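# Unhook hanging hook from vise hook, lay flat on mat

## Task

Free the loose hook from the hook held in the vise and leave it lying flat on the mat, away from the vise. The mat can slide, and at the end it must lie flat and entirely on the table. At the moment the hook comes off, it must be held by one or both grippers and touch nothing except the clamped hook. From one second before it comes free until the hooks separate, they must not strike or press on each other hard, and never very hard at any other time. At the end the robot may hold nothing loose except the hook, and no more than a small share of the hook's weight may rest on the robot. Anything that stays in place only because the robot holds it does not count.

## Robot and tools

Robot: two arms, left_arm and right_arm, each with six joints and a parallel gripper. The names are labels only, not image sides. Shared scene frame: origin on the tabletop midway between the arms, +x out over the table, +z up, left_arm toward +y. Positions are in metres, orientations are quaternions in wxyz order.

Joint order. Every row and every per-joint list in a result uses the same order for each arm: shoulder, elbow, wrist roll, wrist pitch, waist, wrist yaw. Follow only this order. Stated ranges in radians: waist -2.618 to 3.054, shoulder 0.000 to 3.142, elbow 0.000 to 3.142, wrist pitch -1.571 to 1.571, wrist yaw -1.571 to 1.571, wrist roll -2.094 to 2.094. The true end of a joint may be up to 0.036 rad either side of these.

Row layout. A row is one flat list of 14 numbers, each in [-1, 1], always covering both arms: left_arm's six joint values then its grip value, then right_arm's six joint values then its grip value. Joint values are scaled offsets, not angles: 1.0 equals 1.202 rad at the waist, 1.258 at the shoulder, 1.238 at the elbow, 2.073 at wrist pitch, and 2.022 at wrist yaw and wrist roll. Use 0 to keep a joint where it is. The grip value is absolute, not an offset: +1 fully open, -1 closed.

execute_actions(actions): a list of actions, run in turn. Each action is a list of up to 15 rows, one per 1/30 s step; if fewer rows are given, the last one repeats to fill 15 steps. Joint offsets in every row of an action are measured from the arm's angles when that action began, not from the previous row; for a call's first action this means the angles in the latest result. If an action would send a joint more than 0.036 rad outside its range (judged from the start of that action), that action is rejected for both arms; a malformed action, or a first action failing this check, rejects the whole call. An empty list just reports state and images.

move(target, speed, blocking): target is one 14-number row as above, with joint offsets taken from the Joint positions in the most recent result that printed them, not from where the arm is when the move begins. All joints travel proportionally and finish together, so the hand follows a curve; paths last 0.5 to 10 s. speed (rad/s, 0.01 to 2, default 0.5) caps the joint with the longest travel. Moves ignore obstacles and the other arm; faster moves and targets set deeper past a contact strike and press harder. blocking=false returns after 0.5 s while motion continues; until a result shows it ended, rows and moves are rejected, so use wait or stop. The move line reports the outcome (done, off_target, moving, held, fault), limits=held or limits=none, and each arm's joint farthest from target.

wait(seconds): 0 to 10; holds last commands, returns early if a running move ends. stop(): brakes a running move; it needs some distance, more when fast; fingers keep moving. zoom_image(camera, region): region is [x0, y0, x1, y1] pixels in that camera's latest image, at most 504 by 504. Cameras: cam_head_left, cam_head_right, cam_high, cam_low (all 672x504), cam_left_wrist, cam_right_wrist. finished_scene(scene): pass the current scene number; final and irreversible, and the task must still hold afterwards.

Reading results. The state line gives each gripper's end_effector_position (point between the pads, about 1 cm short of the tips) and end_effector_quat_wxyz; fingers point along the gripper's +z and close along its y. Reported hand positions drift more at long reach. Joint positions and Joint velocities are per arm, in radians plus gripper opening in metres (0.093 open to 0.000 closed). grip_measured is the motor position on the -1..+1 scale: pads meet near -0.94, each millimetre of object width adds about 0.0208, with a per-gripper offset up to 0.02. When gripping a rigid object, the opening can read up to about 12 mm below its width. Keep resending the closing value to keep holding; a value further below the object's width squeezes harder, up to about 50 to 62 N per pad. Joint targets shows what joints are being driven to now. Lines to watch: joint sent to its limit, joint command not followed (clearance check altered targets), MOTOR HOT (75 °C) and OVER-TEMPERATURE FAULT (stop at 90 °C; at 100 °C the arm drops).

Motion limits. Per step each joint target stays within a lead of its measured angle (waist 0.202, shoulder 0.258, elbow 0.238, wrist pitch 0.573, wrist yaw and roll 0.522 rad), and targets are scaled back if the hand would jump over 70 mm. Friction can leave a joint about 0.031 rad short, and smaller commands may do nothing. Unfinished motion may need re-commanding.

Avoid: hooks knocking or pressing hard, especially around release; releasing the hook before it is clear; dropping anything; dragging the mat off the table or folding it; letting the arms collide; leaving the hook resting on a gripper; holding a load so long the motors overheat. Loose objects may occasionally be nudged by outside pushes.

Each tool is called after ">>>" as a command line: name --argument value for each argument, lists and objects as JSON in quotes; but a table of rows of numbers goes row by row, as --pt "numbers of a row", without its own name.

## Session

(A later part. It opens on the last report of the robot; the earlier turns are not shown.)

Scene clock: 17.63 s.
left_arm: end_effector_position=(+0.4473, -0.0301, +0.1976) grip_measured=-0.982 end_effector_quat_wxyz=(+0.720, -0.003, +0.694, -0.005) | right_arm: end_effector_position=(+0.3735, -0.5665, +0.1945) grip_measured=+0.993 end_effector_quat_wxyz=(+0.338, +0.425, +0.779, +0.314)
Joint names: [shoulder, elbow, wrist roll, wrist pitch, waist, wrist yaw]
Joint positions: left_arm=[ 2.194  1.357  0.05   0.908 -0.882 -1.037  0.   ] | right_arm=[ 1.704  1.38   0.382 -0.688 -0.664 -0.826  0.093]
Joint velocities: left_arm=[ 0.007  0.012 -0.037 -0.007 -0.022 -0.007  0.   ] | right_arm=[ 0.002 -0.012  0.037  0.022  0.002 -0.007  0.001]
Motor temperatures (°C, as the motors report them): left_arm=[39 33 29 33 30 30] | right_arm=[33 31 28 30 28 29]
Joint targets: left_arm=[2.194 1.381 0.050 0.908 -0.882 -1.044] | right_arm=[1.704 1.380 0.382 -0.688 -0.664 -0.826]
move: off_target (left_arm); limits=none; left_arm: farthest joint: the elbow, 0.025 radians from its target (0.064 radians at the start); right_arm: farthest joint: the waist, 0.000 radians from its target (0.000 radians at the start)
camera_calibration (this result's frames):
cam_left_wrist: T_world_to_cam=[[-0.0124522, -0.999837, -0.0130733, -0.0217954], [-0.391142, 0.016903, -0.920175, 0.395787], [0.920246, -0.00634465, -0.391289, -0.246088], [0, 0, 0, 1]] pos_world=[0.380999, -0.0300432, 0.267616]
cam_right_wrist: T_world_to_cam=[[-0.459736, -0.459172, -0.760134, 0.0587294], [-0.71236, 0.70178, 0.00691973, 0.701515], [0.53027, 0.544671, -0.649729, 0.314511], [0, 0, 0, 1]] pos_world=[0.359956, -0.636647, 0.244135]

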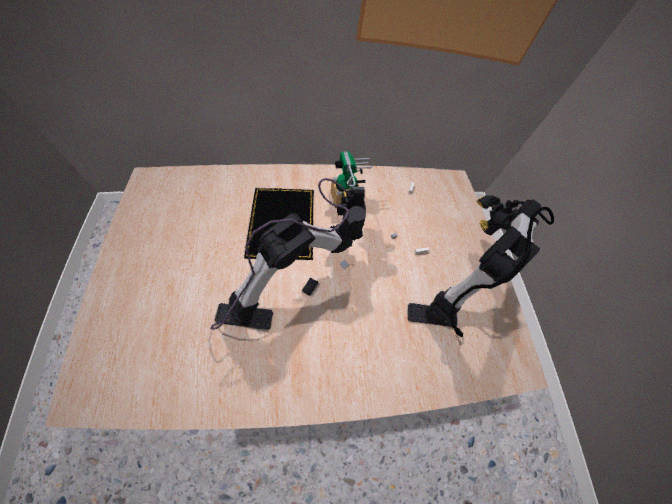

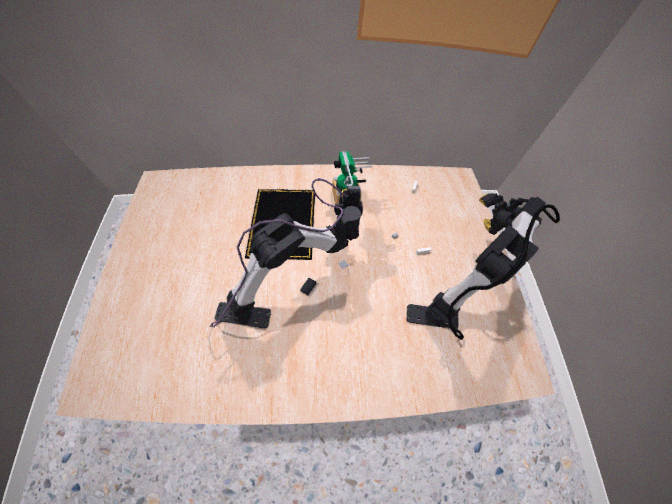

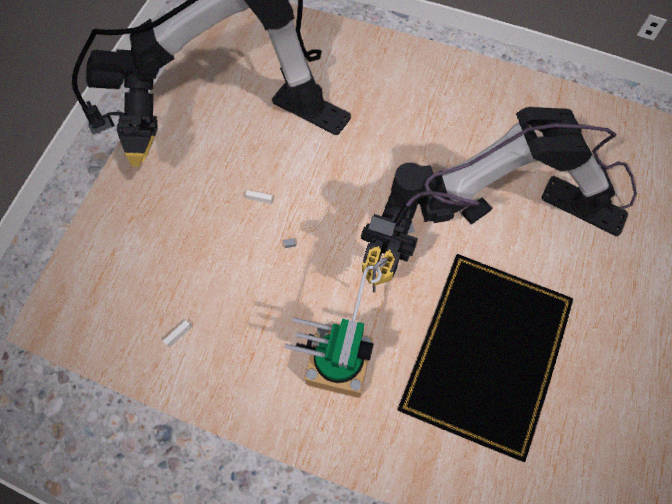

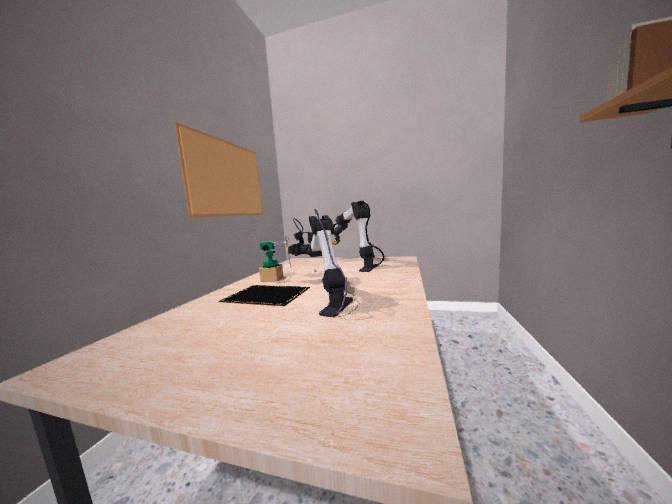

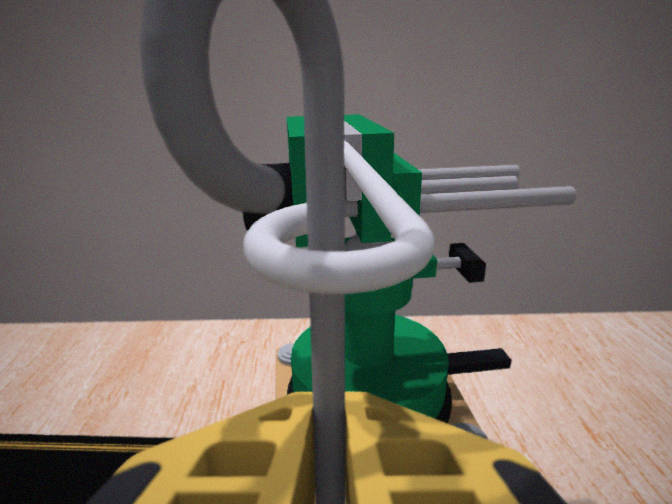

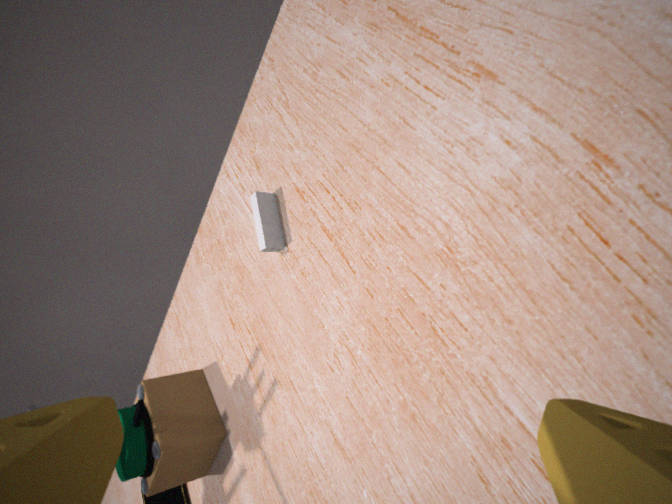

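>>> move --target '[0,0,0,0,0.0207,0.0425,-1,0,0,0,0,0,0,0.993]' --speed 0.1

>>> zoom_image --camera "cam_high" --region '[350,245,400,295]'

Scene clock: 19.40 s.
left_arm: end_effector_position=(+0.4537, -0.0363, +0.1983) grip_measured=-0.982 end_effector_quat_wxyz=(+0.721, +0.019, +0.692, -0.026) | right_arm: end_effector_position=(+0.3735, -0.5665, +0.1945) grip_measured=+0.993 end_effector_quat_wxyz=(+0.338, +0.425, +0.779, +0.314)
Joint names: [shoulder, elbow, wrist roll, wrist pitch, waist, wrist yaw]
Joint positions: left_arm=[ 2.194  1.357  0.05   0.908 -0.865 -0.958  0.   ] | right_arm=[ 1.704  1.38   0.382 -0.688 -0.664 -0.826  0.093]
Joint velocities: left_arm=[-0.007  0.002  0.022 -0.081 -0.002 -0.022  0.   ] | right_arm=[ 0.002  0.007 -0.007  0.007  0.002  0.022 -0.001]
Motor temperatures (°C, as the motors report them): left_arm=[40 34 29 33 30 30] | right_arm=[33 31 28 30 28 29]
Joint targets: left_arm=[2.194 1.357 0.050 0.908 -0.857 -0.951] | right_arm=[1.704 1.380 0.382 -0.688 -0.664 -0.826]
move: done; limits=none; left_arm: farthest joint: the waist, 0.008 radians from its target (0.025 radians at the start); right_arm: farthest joint: the waist, 0.000 radians from its target (0.000 radians at the start)
camera_calibration (this result's frames):
cam_left_wrist: T_world_to_cam=[[-0.073149, -0.997191, -0.0161277, 0.000304506], [-0.384917, 0.0431464, -0.921942, 0.397581], [0.920048, -0.0612313, -0.386992, -0.254423], [0, 0, 0, 1]] pos_world=[0.387139, -0.0324292, 0.268092]
cam_right_wrist: T_world_to_cam=[[-0.459736, -0.459172, -0.760134, 0.0587294], [-0.71236, 0.70178, 0.00691973, 0.701515], [0.53027, 0.544671, -0.649729, 0.314511], [0, 0, 0, 1]] pos_world=[0.359956, -0.636647, 0.244135]

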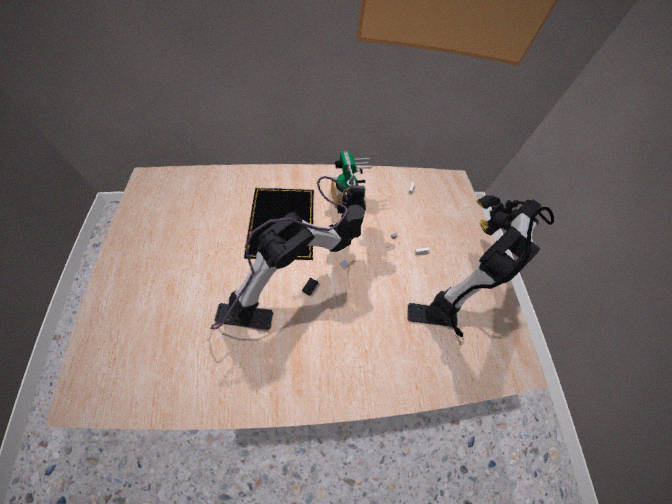

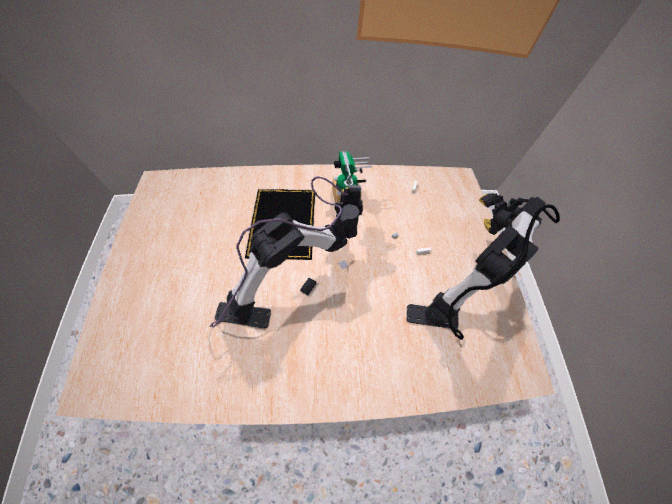

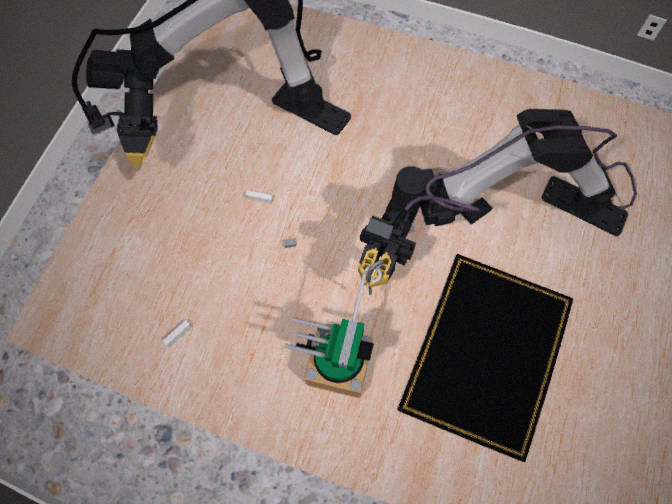

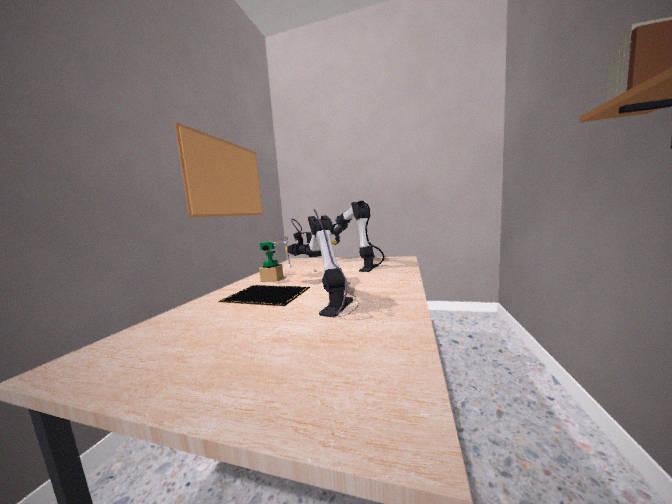

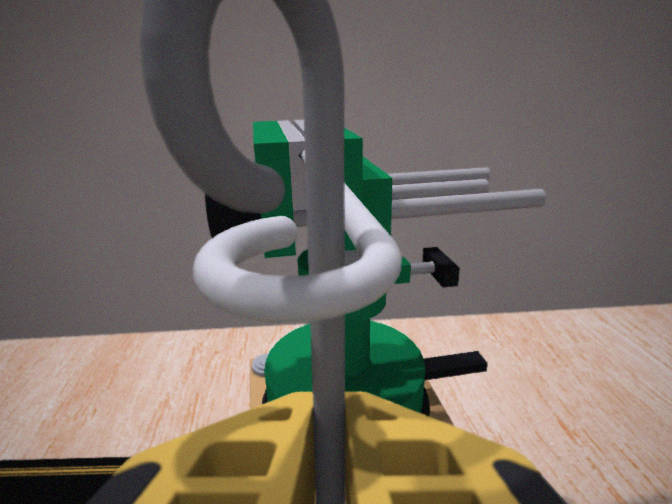

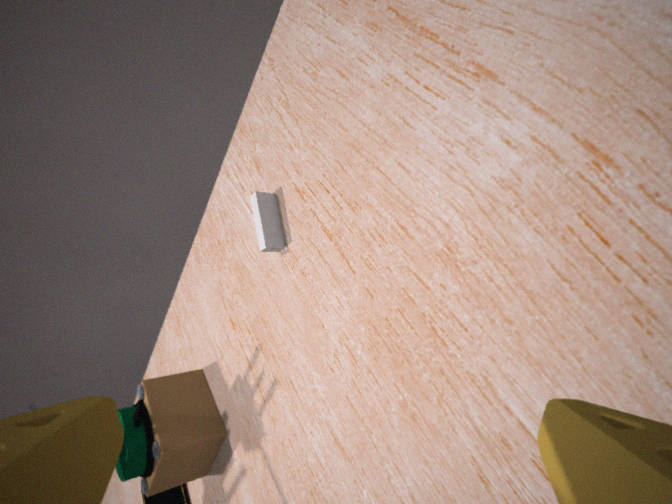

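Region (350, 245, 400, 295) of cam_high's 672x504 image, scaled by 10.080, with more detail than that image has.

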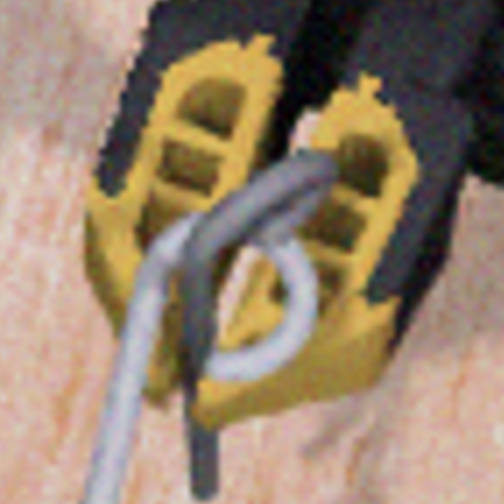

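>>> execute_actions --actions '[[[0,0,0,0,0.005,0.004,-1,0,0,0,0,0,0,0.993],[0,0,0,0,0.0055,0.0053,-1,0,0,0,0,0,0,0.993],[0,0,0,0,0.0062,0.0066,-1,0,0,0,0,0,0,0.993],[0,0,0,0,0.0071,0.0079,-1,0,0,0,0,0,0,0.993],[0,0,0,0,0.0081,0.0092,-1,0,0,0,0,0,0,0.993],[0,0,0,0,0.009,0.0105,-1,0,0,0,0,0,0,0.993],[0,0,0,0,0.01,0.0118,-1,0,0,0,0,0,0,0.993],[0,0,0,0,0.0109,0.0131,-1,0,0,0,0,0,0,0.993],[0,0,0,0,0.0119,0.0144,-1,0,0,0,0,0,0,0.993],[0,0,0,0,0.0128,0.0157,-1,0,0,0,0,0,0,0.993],[0,0,0,0,0.0138,0.017,-1,0,0,0,0,0,0,0.993],[0,0,0,0,0.0147,0.0183,-1,0,0,0,0,0,0,0.993],[0,0,0,0,0.0156,0.0195,-1,0,0,0,0,0,0,0.993],[0,0,0,0,0.0166,0.0195,-1,0,0,0,0,0,0,0.993],[0,0,0,0,0.0175,0.0195,-1,0,0,0,0,0,0,0.993]]]'

>>> wait --seconds 0.4

>>> zoom_image --camera "cam_high" --region '[350,245,400,295]'

Scene clock: 20.63 s.
left_arm: end_effector_position=(+0.4578, -0.0362, +0.1986) grip_measured=-0.982 end_effector_quat_wxyz=(+0.721, +0.025, +0.692, -0.031) | right_arm: end_effector_position=(+0.3735, -0.5665, +0.1945) grip_measured=+0.993 end_effector_quat_wxyz=(+0.338, +0.425, +0.779, +0.314)
Joint names: [shoulder, elbow, wrist roll, wrist pitch, waist, wrist yaw]
Joint positions: left_arm=[ 2.194  1.357  0.05   0.908 -0.854 -0.932  0.   ] | right_arm=[ 1.704  1.38   0.382 -0.688 -0.664 -0.826  0.093]
Joint velocities: left_arm=[ 0.022  0.007 -0.066 -0.051  0.042  0.022  0.   ] | right_arm=[-0.007  0.007  0.022 -0.007  0.007 -0.007 -0.   ]
Motor temperatures (°C, as the motors report them): left_arm=[40 34 29 33 30 30] | right_arm=[33 32 28 30 28 29]
Joint targets: left_arm=[2.194 1.357 0.050 0.908 -0.844 -0.919] | right_arm=[1.704 1.380 0.382 -0.688 -0.664 -0.826]
camera_calibration (this result's frames):
cam_left_wrist: T_world_to_cam=[[-0.0878844, -0.995982, -0.0172197, 0.00777396], [-0.382781, 0.0497255, -0.9225, 0.398759], [0.919649, -0.074482, -0.385614, -0.258667], [0, 0, 0, 1]] pos_world=[0.391203, -0.0313517, 0.268243]
cam_right_wrist: T_world_to_cam=[[-0.459736, -0.459172, -0.760134, 0.0587294], [-0.71236, 0.70178, 0.00691973, 0.701515], [0.53027, 0.544671, -0.649729, 0.314511], [0, 0, 0, 1]] pos_world=[0.359956, -0.636647, 0.244135]

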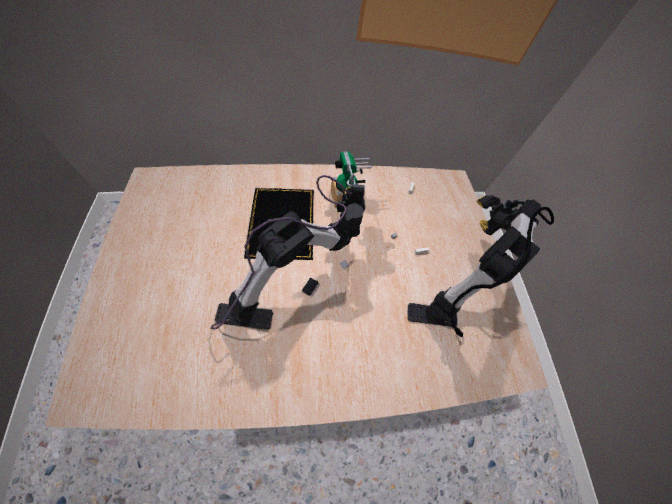

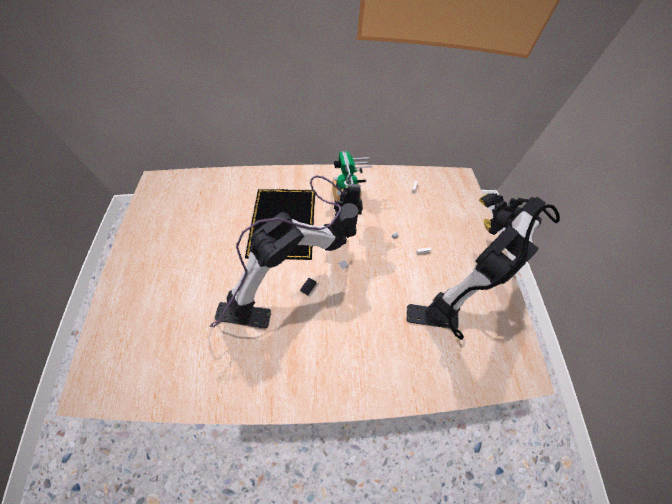

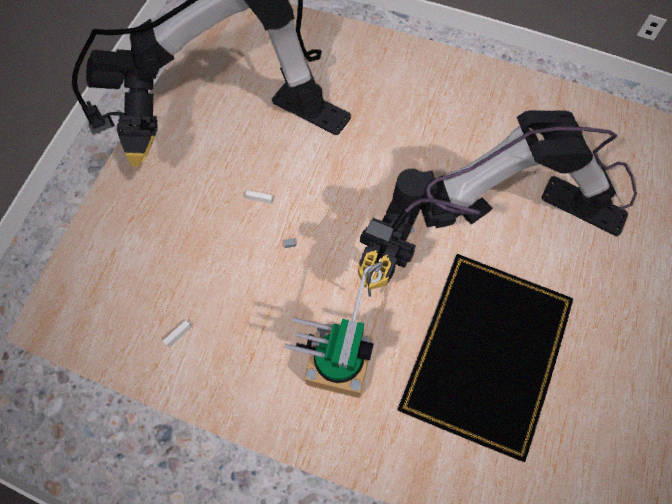

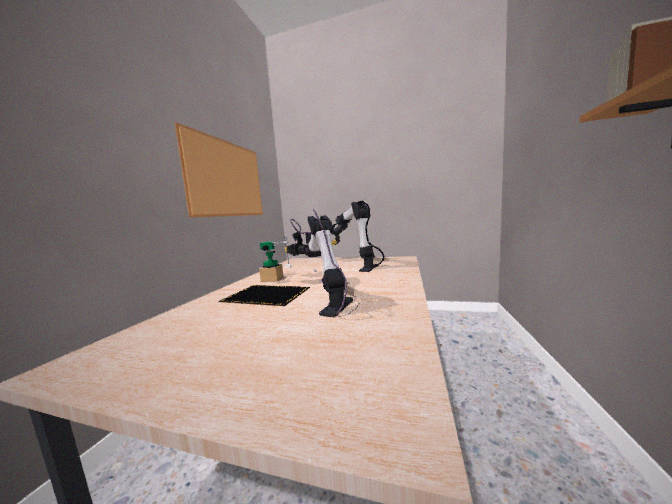

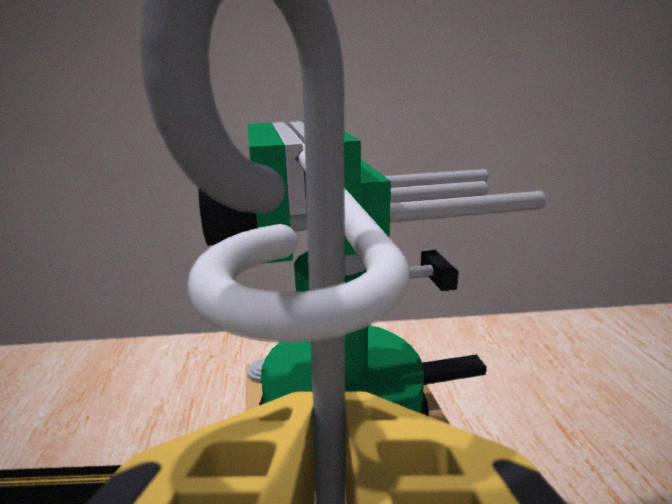

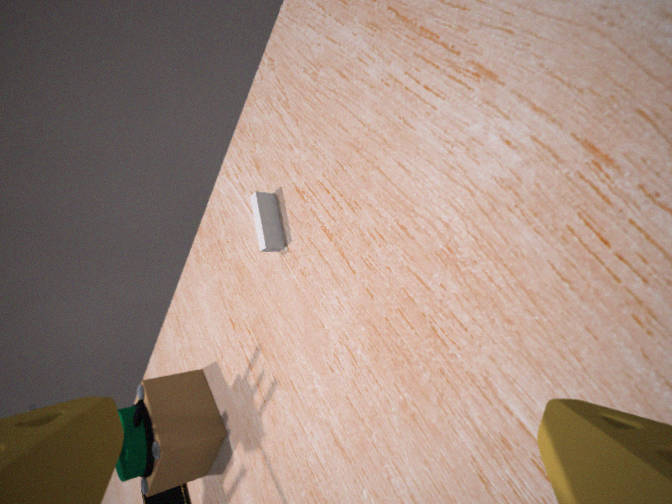

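Scene clock: 21.03 s.
left_arm: end_effector_position=(+0.4589, -0.0359, +0.1986) grip_measured=-0.982 end_effector_quat_wxyz=(+0.721, +0.026, +0.691, -0.032) | right_arm: end_effector_position=(+0.3735, -0.5665, +0.1945) grip_measured=+0.993 end_effector_quat_wxyz=(+0.338, +0.425, +0.779, +0.314)
Joint names: [shoulder, elbow, wrist roll, wrist pitch, waist, wrist yaw]
Joint positions: left_arm=[ 2.194  1.357  0.05   0.908 -0.851 -0.927  0.   ] | right_arm=[ 1.704  1.38   0.382 -0.688 -0.664 -0.826  0.093]
Joint velocities: left_arm=[-0.012 -0.002 -0.022 -0.037 -0.002 -0.051  0.   ] | right_arm=[ 0.007  0.002  0.051  0.037 -0.002 -0.022 -0.001]
Motor temperatures (°C, as the motors report them): left_arm=[41 34 29 33 30 30] | right_arm=[34 32 28 30 28 29]
Joint targets: left_arm=[2.194 1.357 0.050 0.908 -0.844 -0.919] | right_arm=[1.704 1.380 0.382 -0.688 -0.664 -0.826]
wait: 0.40 s; at rest by 0.37 s
camera_calibration (this result's frames):
cam_left_wrist: T_world_to_cam=[[-0.0905233, -0.995741, -0.0174657, 0.00943556], [-0.38233, 0.0509409, -0.922621, 0.399092], [0.919581, -0.076841, -0.385313, -0.259787], [0, 0, 0, 1]] pos_world=[0.392334, -0.030897, 0.268276]
cam_right_wrist: T_world_to_cam=[[-0.459736, -0.459172, -0.760134, 0.0587294], [-0.71236, 0.70178, 0.00691973, 0.701515], [0.53027, 0.544671, -0.649729, 0.314511], [0, 0, 0, 1]] pos_world=[0.359956, -0.636647, 0.244135]

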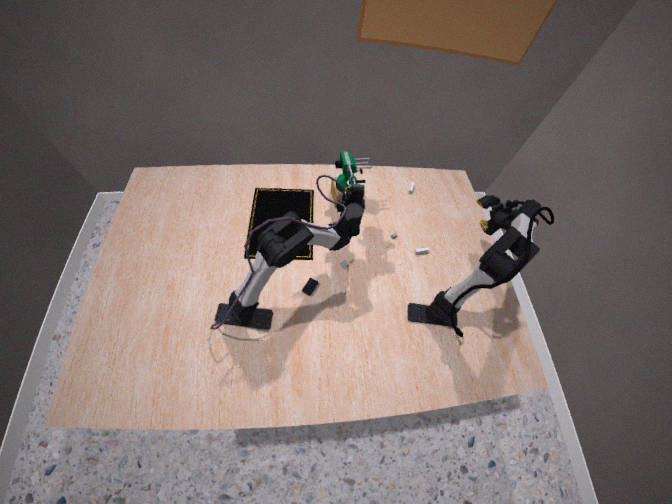

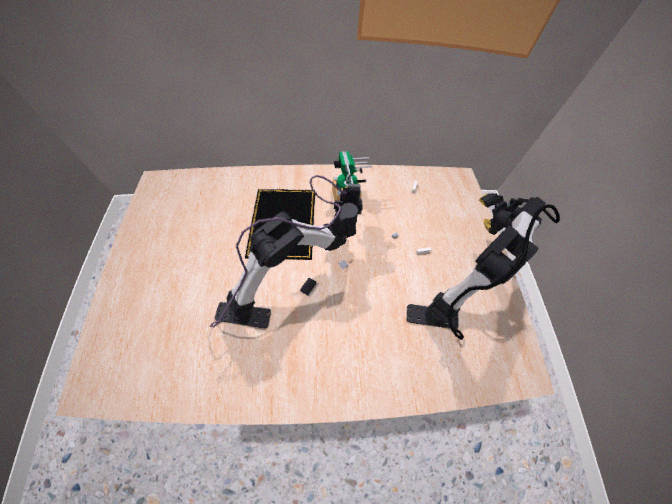

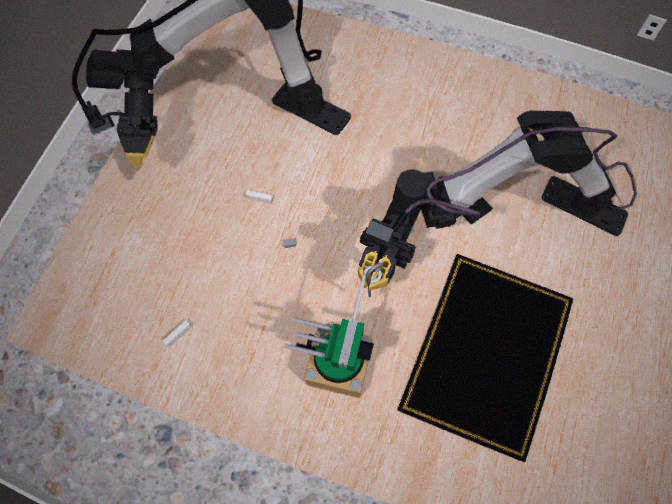

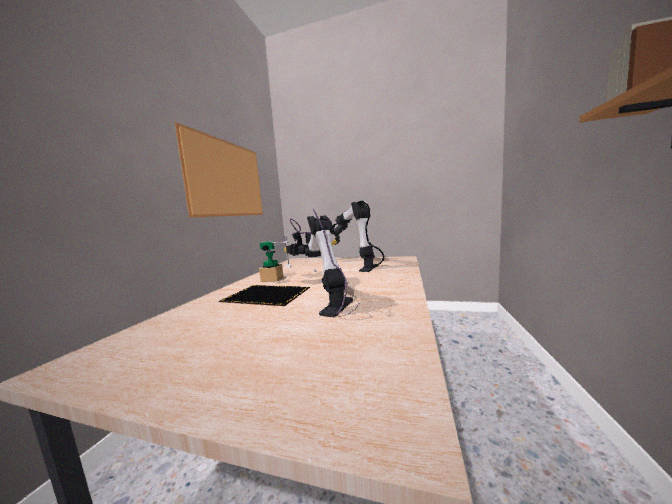

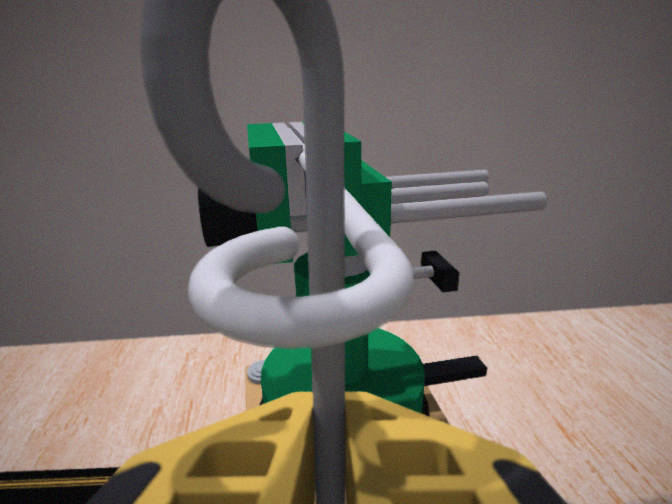

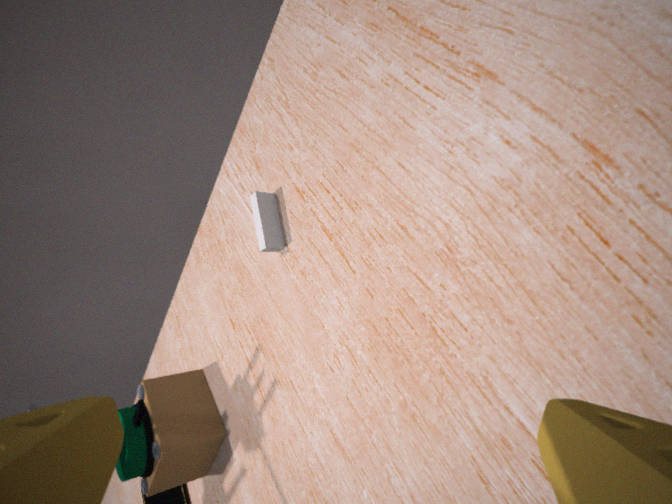

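Region (350, 245, 400, 295) of cam_high's 672x504 image, scaled by 10.080, with more detail than that image has.

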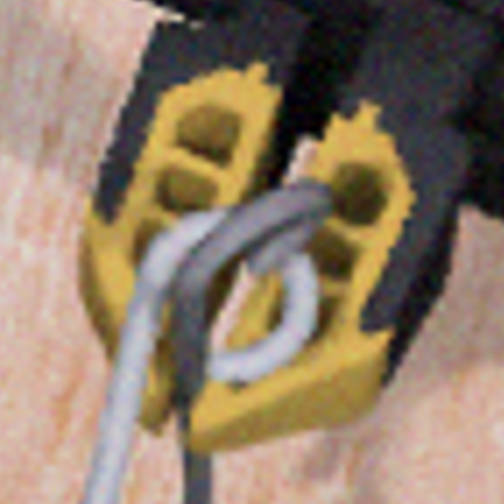

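>>> execute_actions --actions '[[[0,0,0,0,0.005,0.0045,-1,0,0,0,0,0,0,0.993],[0,0,0,0,0.0055,0.0059,-1,0,0,0,0,0,0,0.993],[0,0,0,0,0.0062,0.0073,-1,0,0,0,0,0,0,0.993],[0,0,0,0,0.0071,0.0087,-1,0,0,0,0,0,0,0.993],[0,0,0,0,0.0081,0.0101,-1,0,0,0,0,0,0,0.993],[0,0,0,0,0.009,0.0115,-1,0,0,0,0,0,0,0.993],[0,0,0,0,0.01,0.0129,-1,0,0,0,0,0,0,0.993],[0,0,0,0,0.0109,0.0143,-1,0,0,0,0,0,0,0.993],[0,0,0,0,0.0119,0.0157,-1,0,0,0,0,0,0,0.993],[0,0,0,0,0.0128,0.0171,-1,0,0,0,0,0,0,0.993],[0,0,0,0,0.0138,0.0185,-1,0,0,0,0,0,0,0.993],[0,0,0,0,0.0147,0.0199,-1,0,0,0,0,0,0,0.993],[0,0,0,0,0.0156,0.0213,-1,0,0,0,0,0,0,0.993],[0,0,0,0,0.0166,0.0213,-1,0,0,0,0,0,0,0.993],[0,0,0,0,0.0175,0.0213,-1,0,0,0,0,0,0,0.993]]]'

>>> wait --seconds 0.4

>>> zoom_image --camera "cam_high" --region '[350,245,400,295]'

Scene clock: 22.13 s.
left_arm: end_effector_position=(+0.4629, -0.0362, +0.1989) grip_measured=-0.982 end_effector_quat_wxyz=(+0.722, +0.032, +0.691, -0.038) | right_arm: end_effector_position=(+0.3735, -0.5665, +0.1945) grip_measured=+0.993 end_effector_quat_wxyz=(+0.338, +0.425, +0.779, +0.314)
Joint names: [shoulder, elbow, wrist roll, wrist pitch, waist, wrist yaw]
Joint positions: left_arm=[ 2.194  1.357  0.05   0.908 -0.84  -0.898  0.   ] | right_arm=[ 1.704  1.38   0.382 -0.688 -0.664 -0.826  0.093]
Joint velocities: left_arm=[ 0.007  0.012 -0.022  0.007  0.032  0.022  0.   ] | right_arm=[-0.007  0.007  0.007 -0.007  0.002 -0.066 -0.001]
Motor temperatures (°C, as the motors report them): left_arm=[41 34 29 33 30 30] | right_arm=[34 32 28 30 28 29]
Joint targets: left_arm=[2.194 1.357 0.050 0.908 -0.830 -0.884] | right_arm=[1.704 1.380 0.382 -0.688 -0.664 -0.826]
camera_calibration (this result's frames):
cam_left_wrist: T_world_to_cam=[[-0.108256, -0.993946, -0.0187403, 0.0180406], [-0.379745, 0.058767, -0.923223, 0.400087], [0.918735, -0.092828, -0.383808, -0.263845], [0, 0, 0, 1]] pos_world=[0.396288, -0.0300727, 0.268441]
cam_right_wrist: T_world_to_cam=[[-0.459736, -0.459172, -0.760134, 0.0587294], [-0.71236, 0.70178, 0.00691973, 0.701515], [0.53027, 0.544671, -0.649729, 0.314511], [0, 0, 0, 1]] pos_world=[0.359956, -0.636647, 0.244135]

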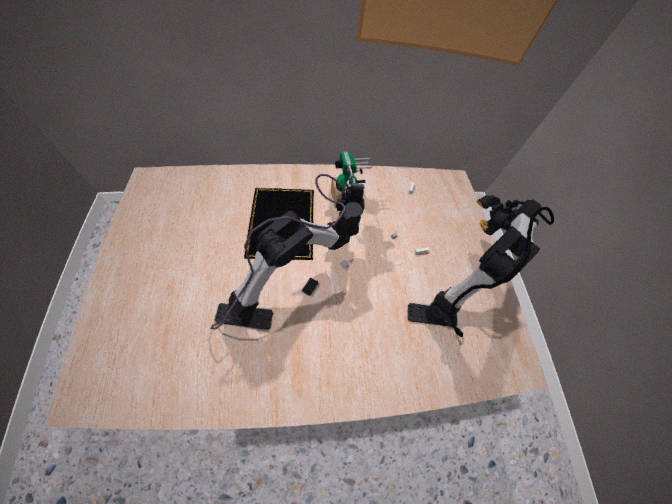

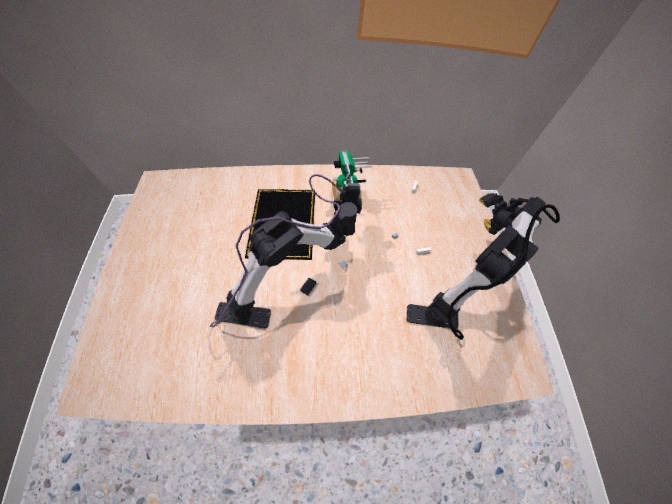

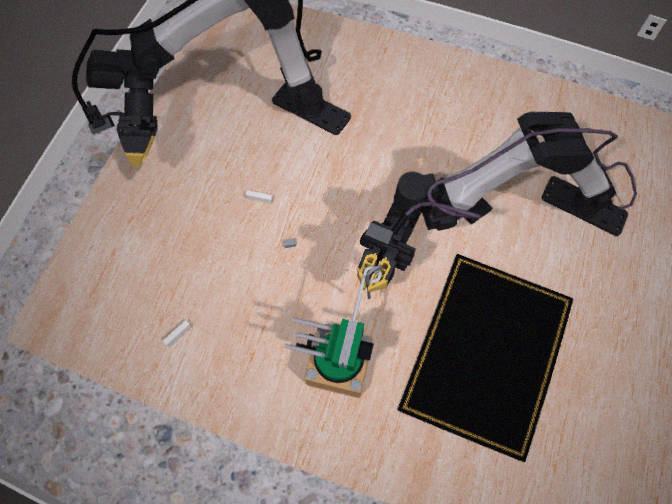

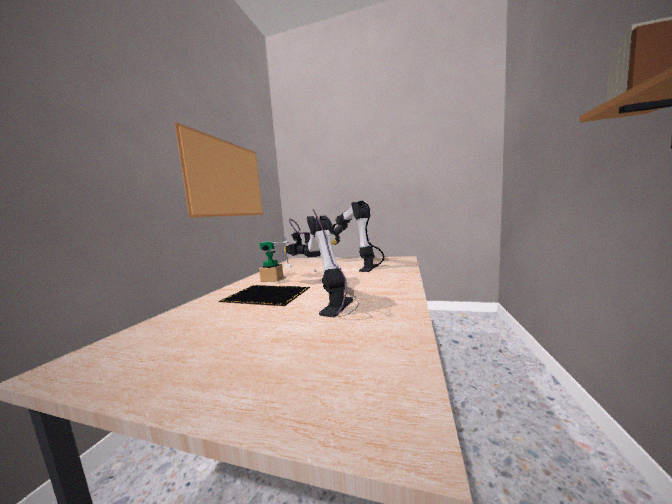

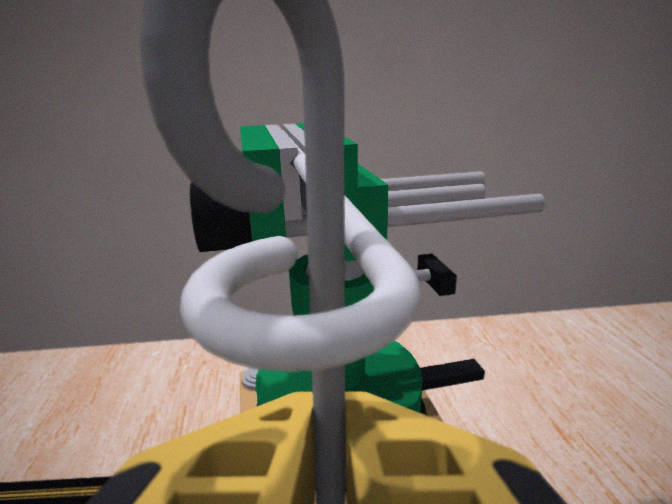

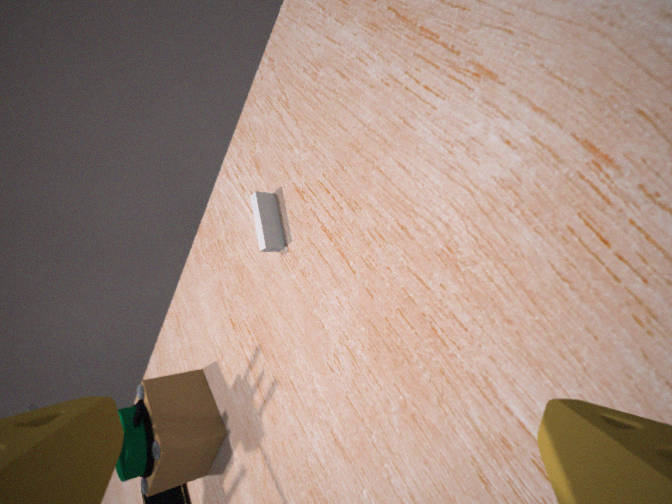

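Scene clock: 22.53 s.
left_arm: end_effector_position=(+0.4640, -0.0360, +0.1990) grip_measured=-0.982 end_effector_quat_wxyz=(+0.722, +0.034, +0.690, -0.039) | right_arm: end_effector_position=(+0.3735, -0.5665, +0.1945) grip_measured=+0.993 end_effector_quat_wxyz=(+0.338, +0.425, +0.779, +0.314)
Joint names: [shoulder, elbow, wrist roll, wrist pitch, waist, wrist yaw]
Joint positions: left_arm=[ 2.194  1.357  0.05   0.908 -0.837 -0.891  0.   ] | right_arm=[ 1.704  1.38   0.382 -0.688 -0.664 -0.826  0.093]
Joint velocities: left_arm=[ 0.002 -0.007  0.007 -0.007  0.002 -0.022  0.   ] | right_arm=[-0.002 -0.002  0.007  0.007  0.007 -0.007 -0.   ]
Motor temperatures (°C, as the motors report them): left_arm=[41 34 29 33 30 30] | right_arm=[34 32 28 30 28 29]
Joint targets: left_arm=[2.194 1.357 0.050 0.908 -0.830 -0.884] | right_arm=[1.704 1.380 0.382 -0.688 -0.664 -0.826]
wait: 0.40 s; at rest by 0.37 s
camera_calibration (this result's frames):
cam_left_wrist: T_world_to_cam=[[-0.111644, -0.993566, -0.0190318, 0.0199872], [-0.379184, 0.0602948, -0.923355, 0.400374], [0.918561, -0.0958708, -0.383476, -0.264919], [0, 0, 0, 1]] pos_world=[0.397391, -0.0296798, 0.268477]
cam_right_wrist: T_world_to_cam=[[-0.459736, -0.459172, -0.760134, 0.0587294], [-0.71236, 0.70178, 0.00691973, 0.701515], [0.53027, 0.544671, -0.649729, 0.314511], [0, 0, 0, 1]] pos_world=[0.359956, -0.636647, 0.244135]

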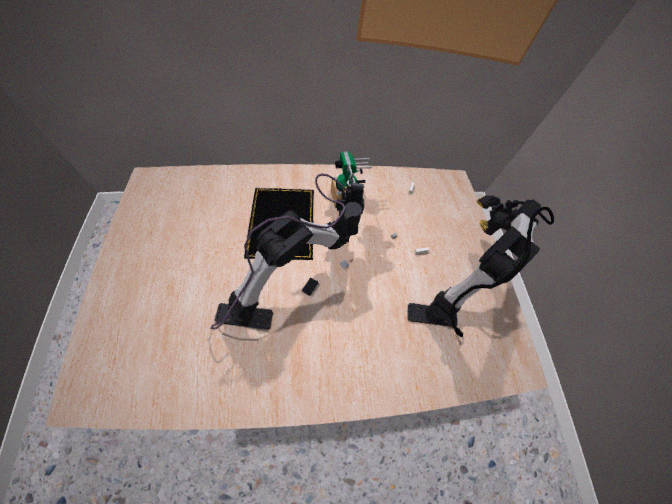

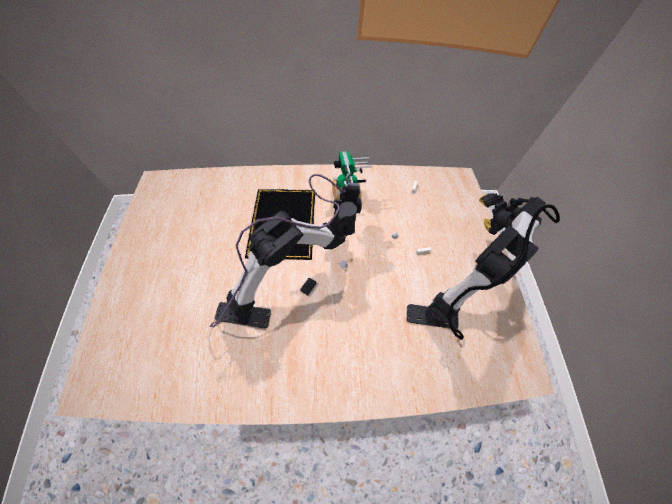

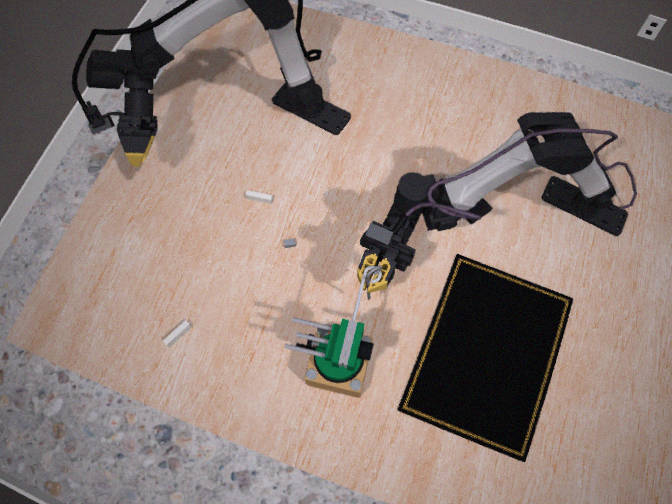

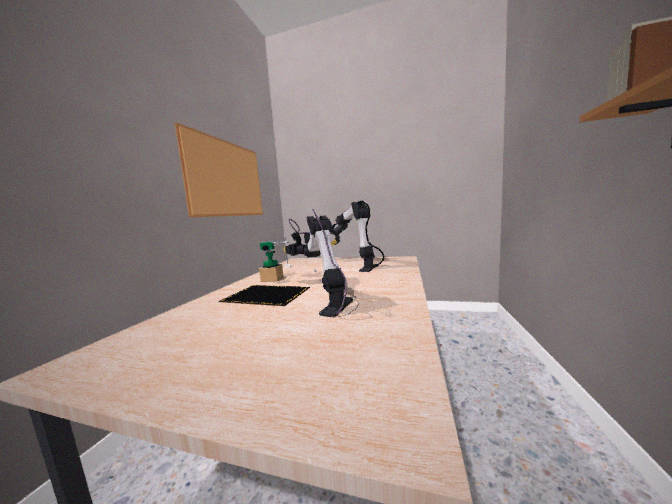

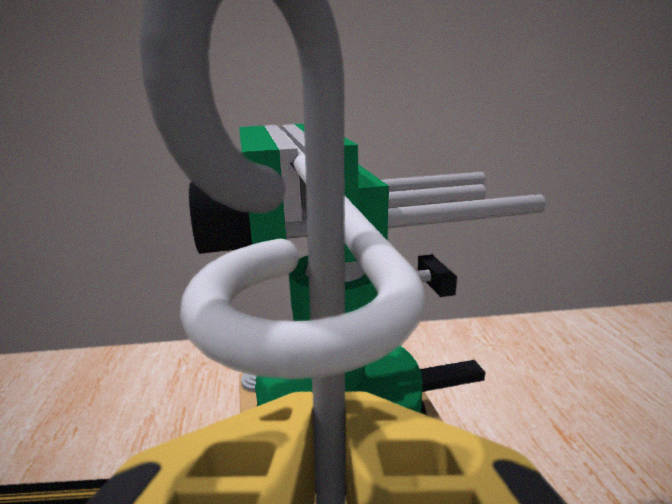

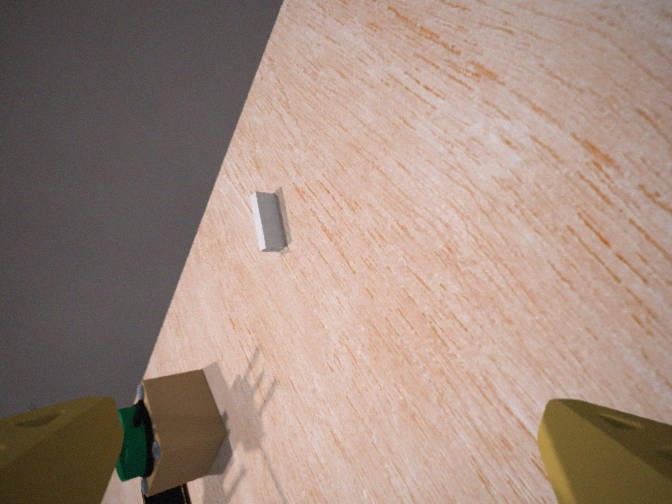

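Region (350, 245, 400, 295) of cam_high's 672x504 image, scaled by 10.080, with more detail than that image has.

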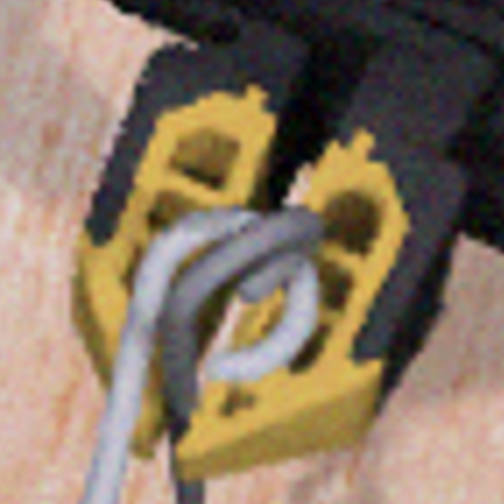

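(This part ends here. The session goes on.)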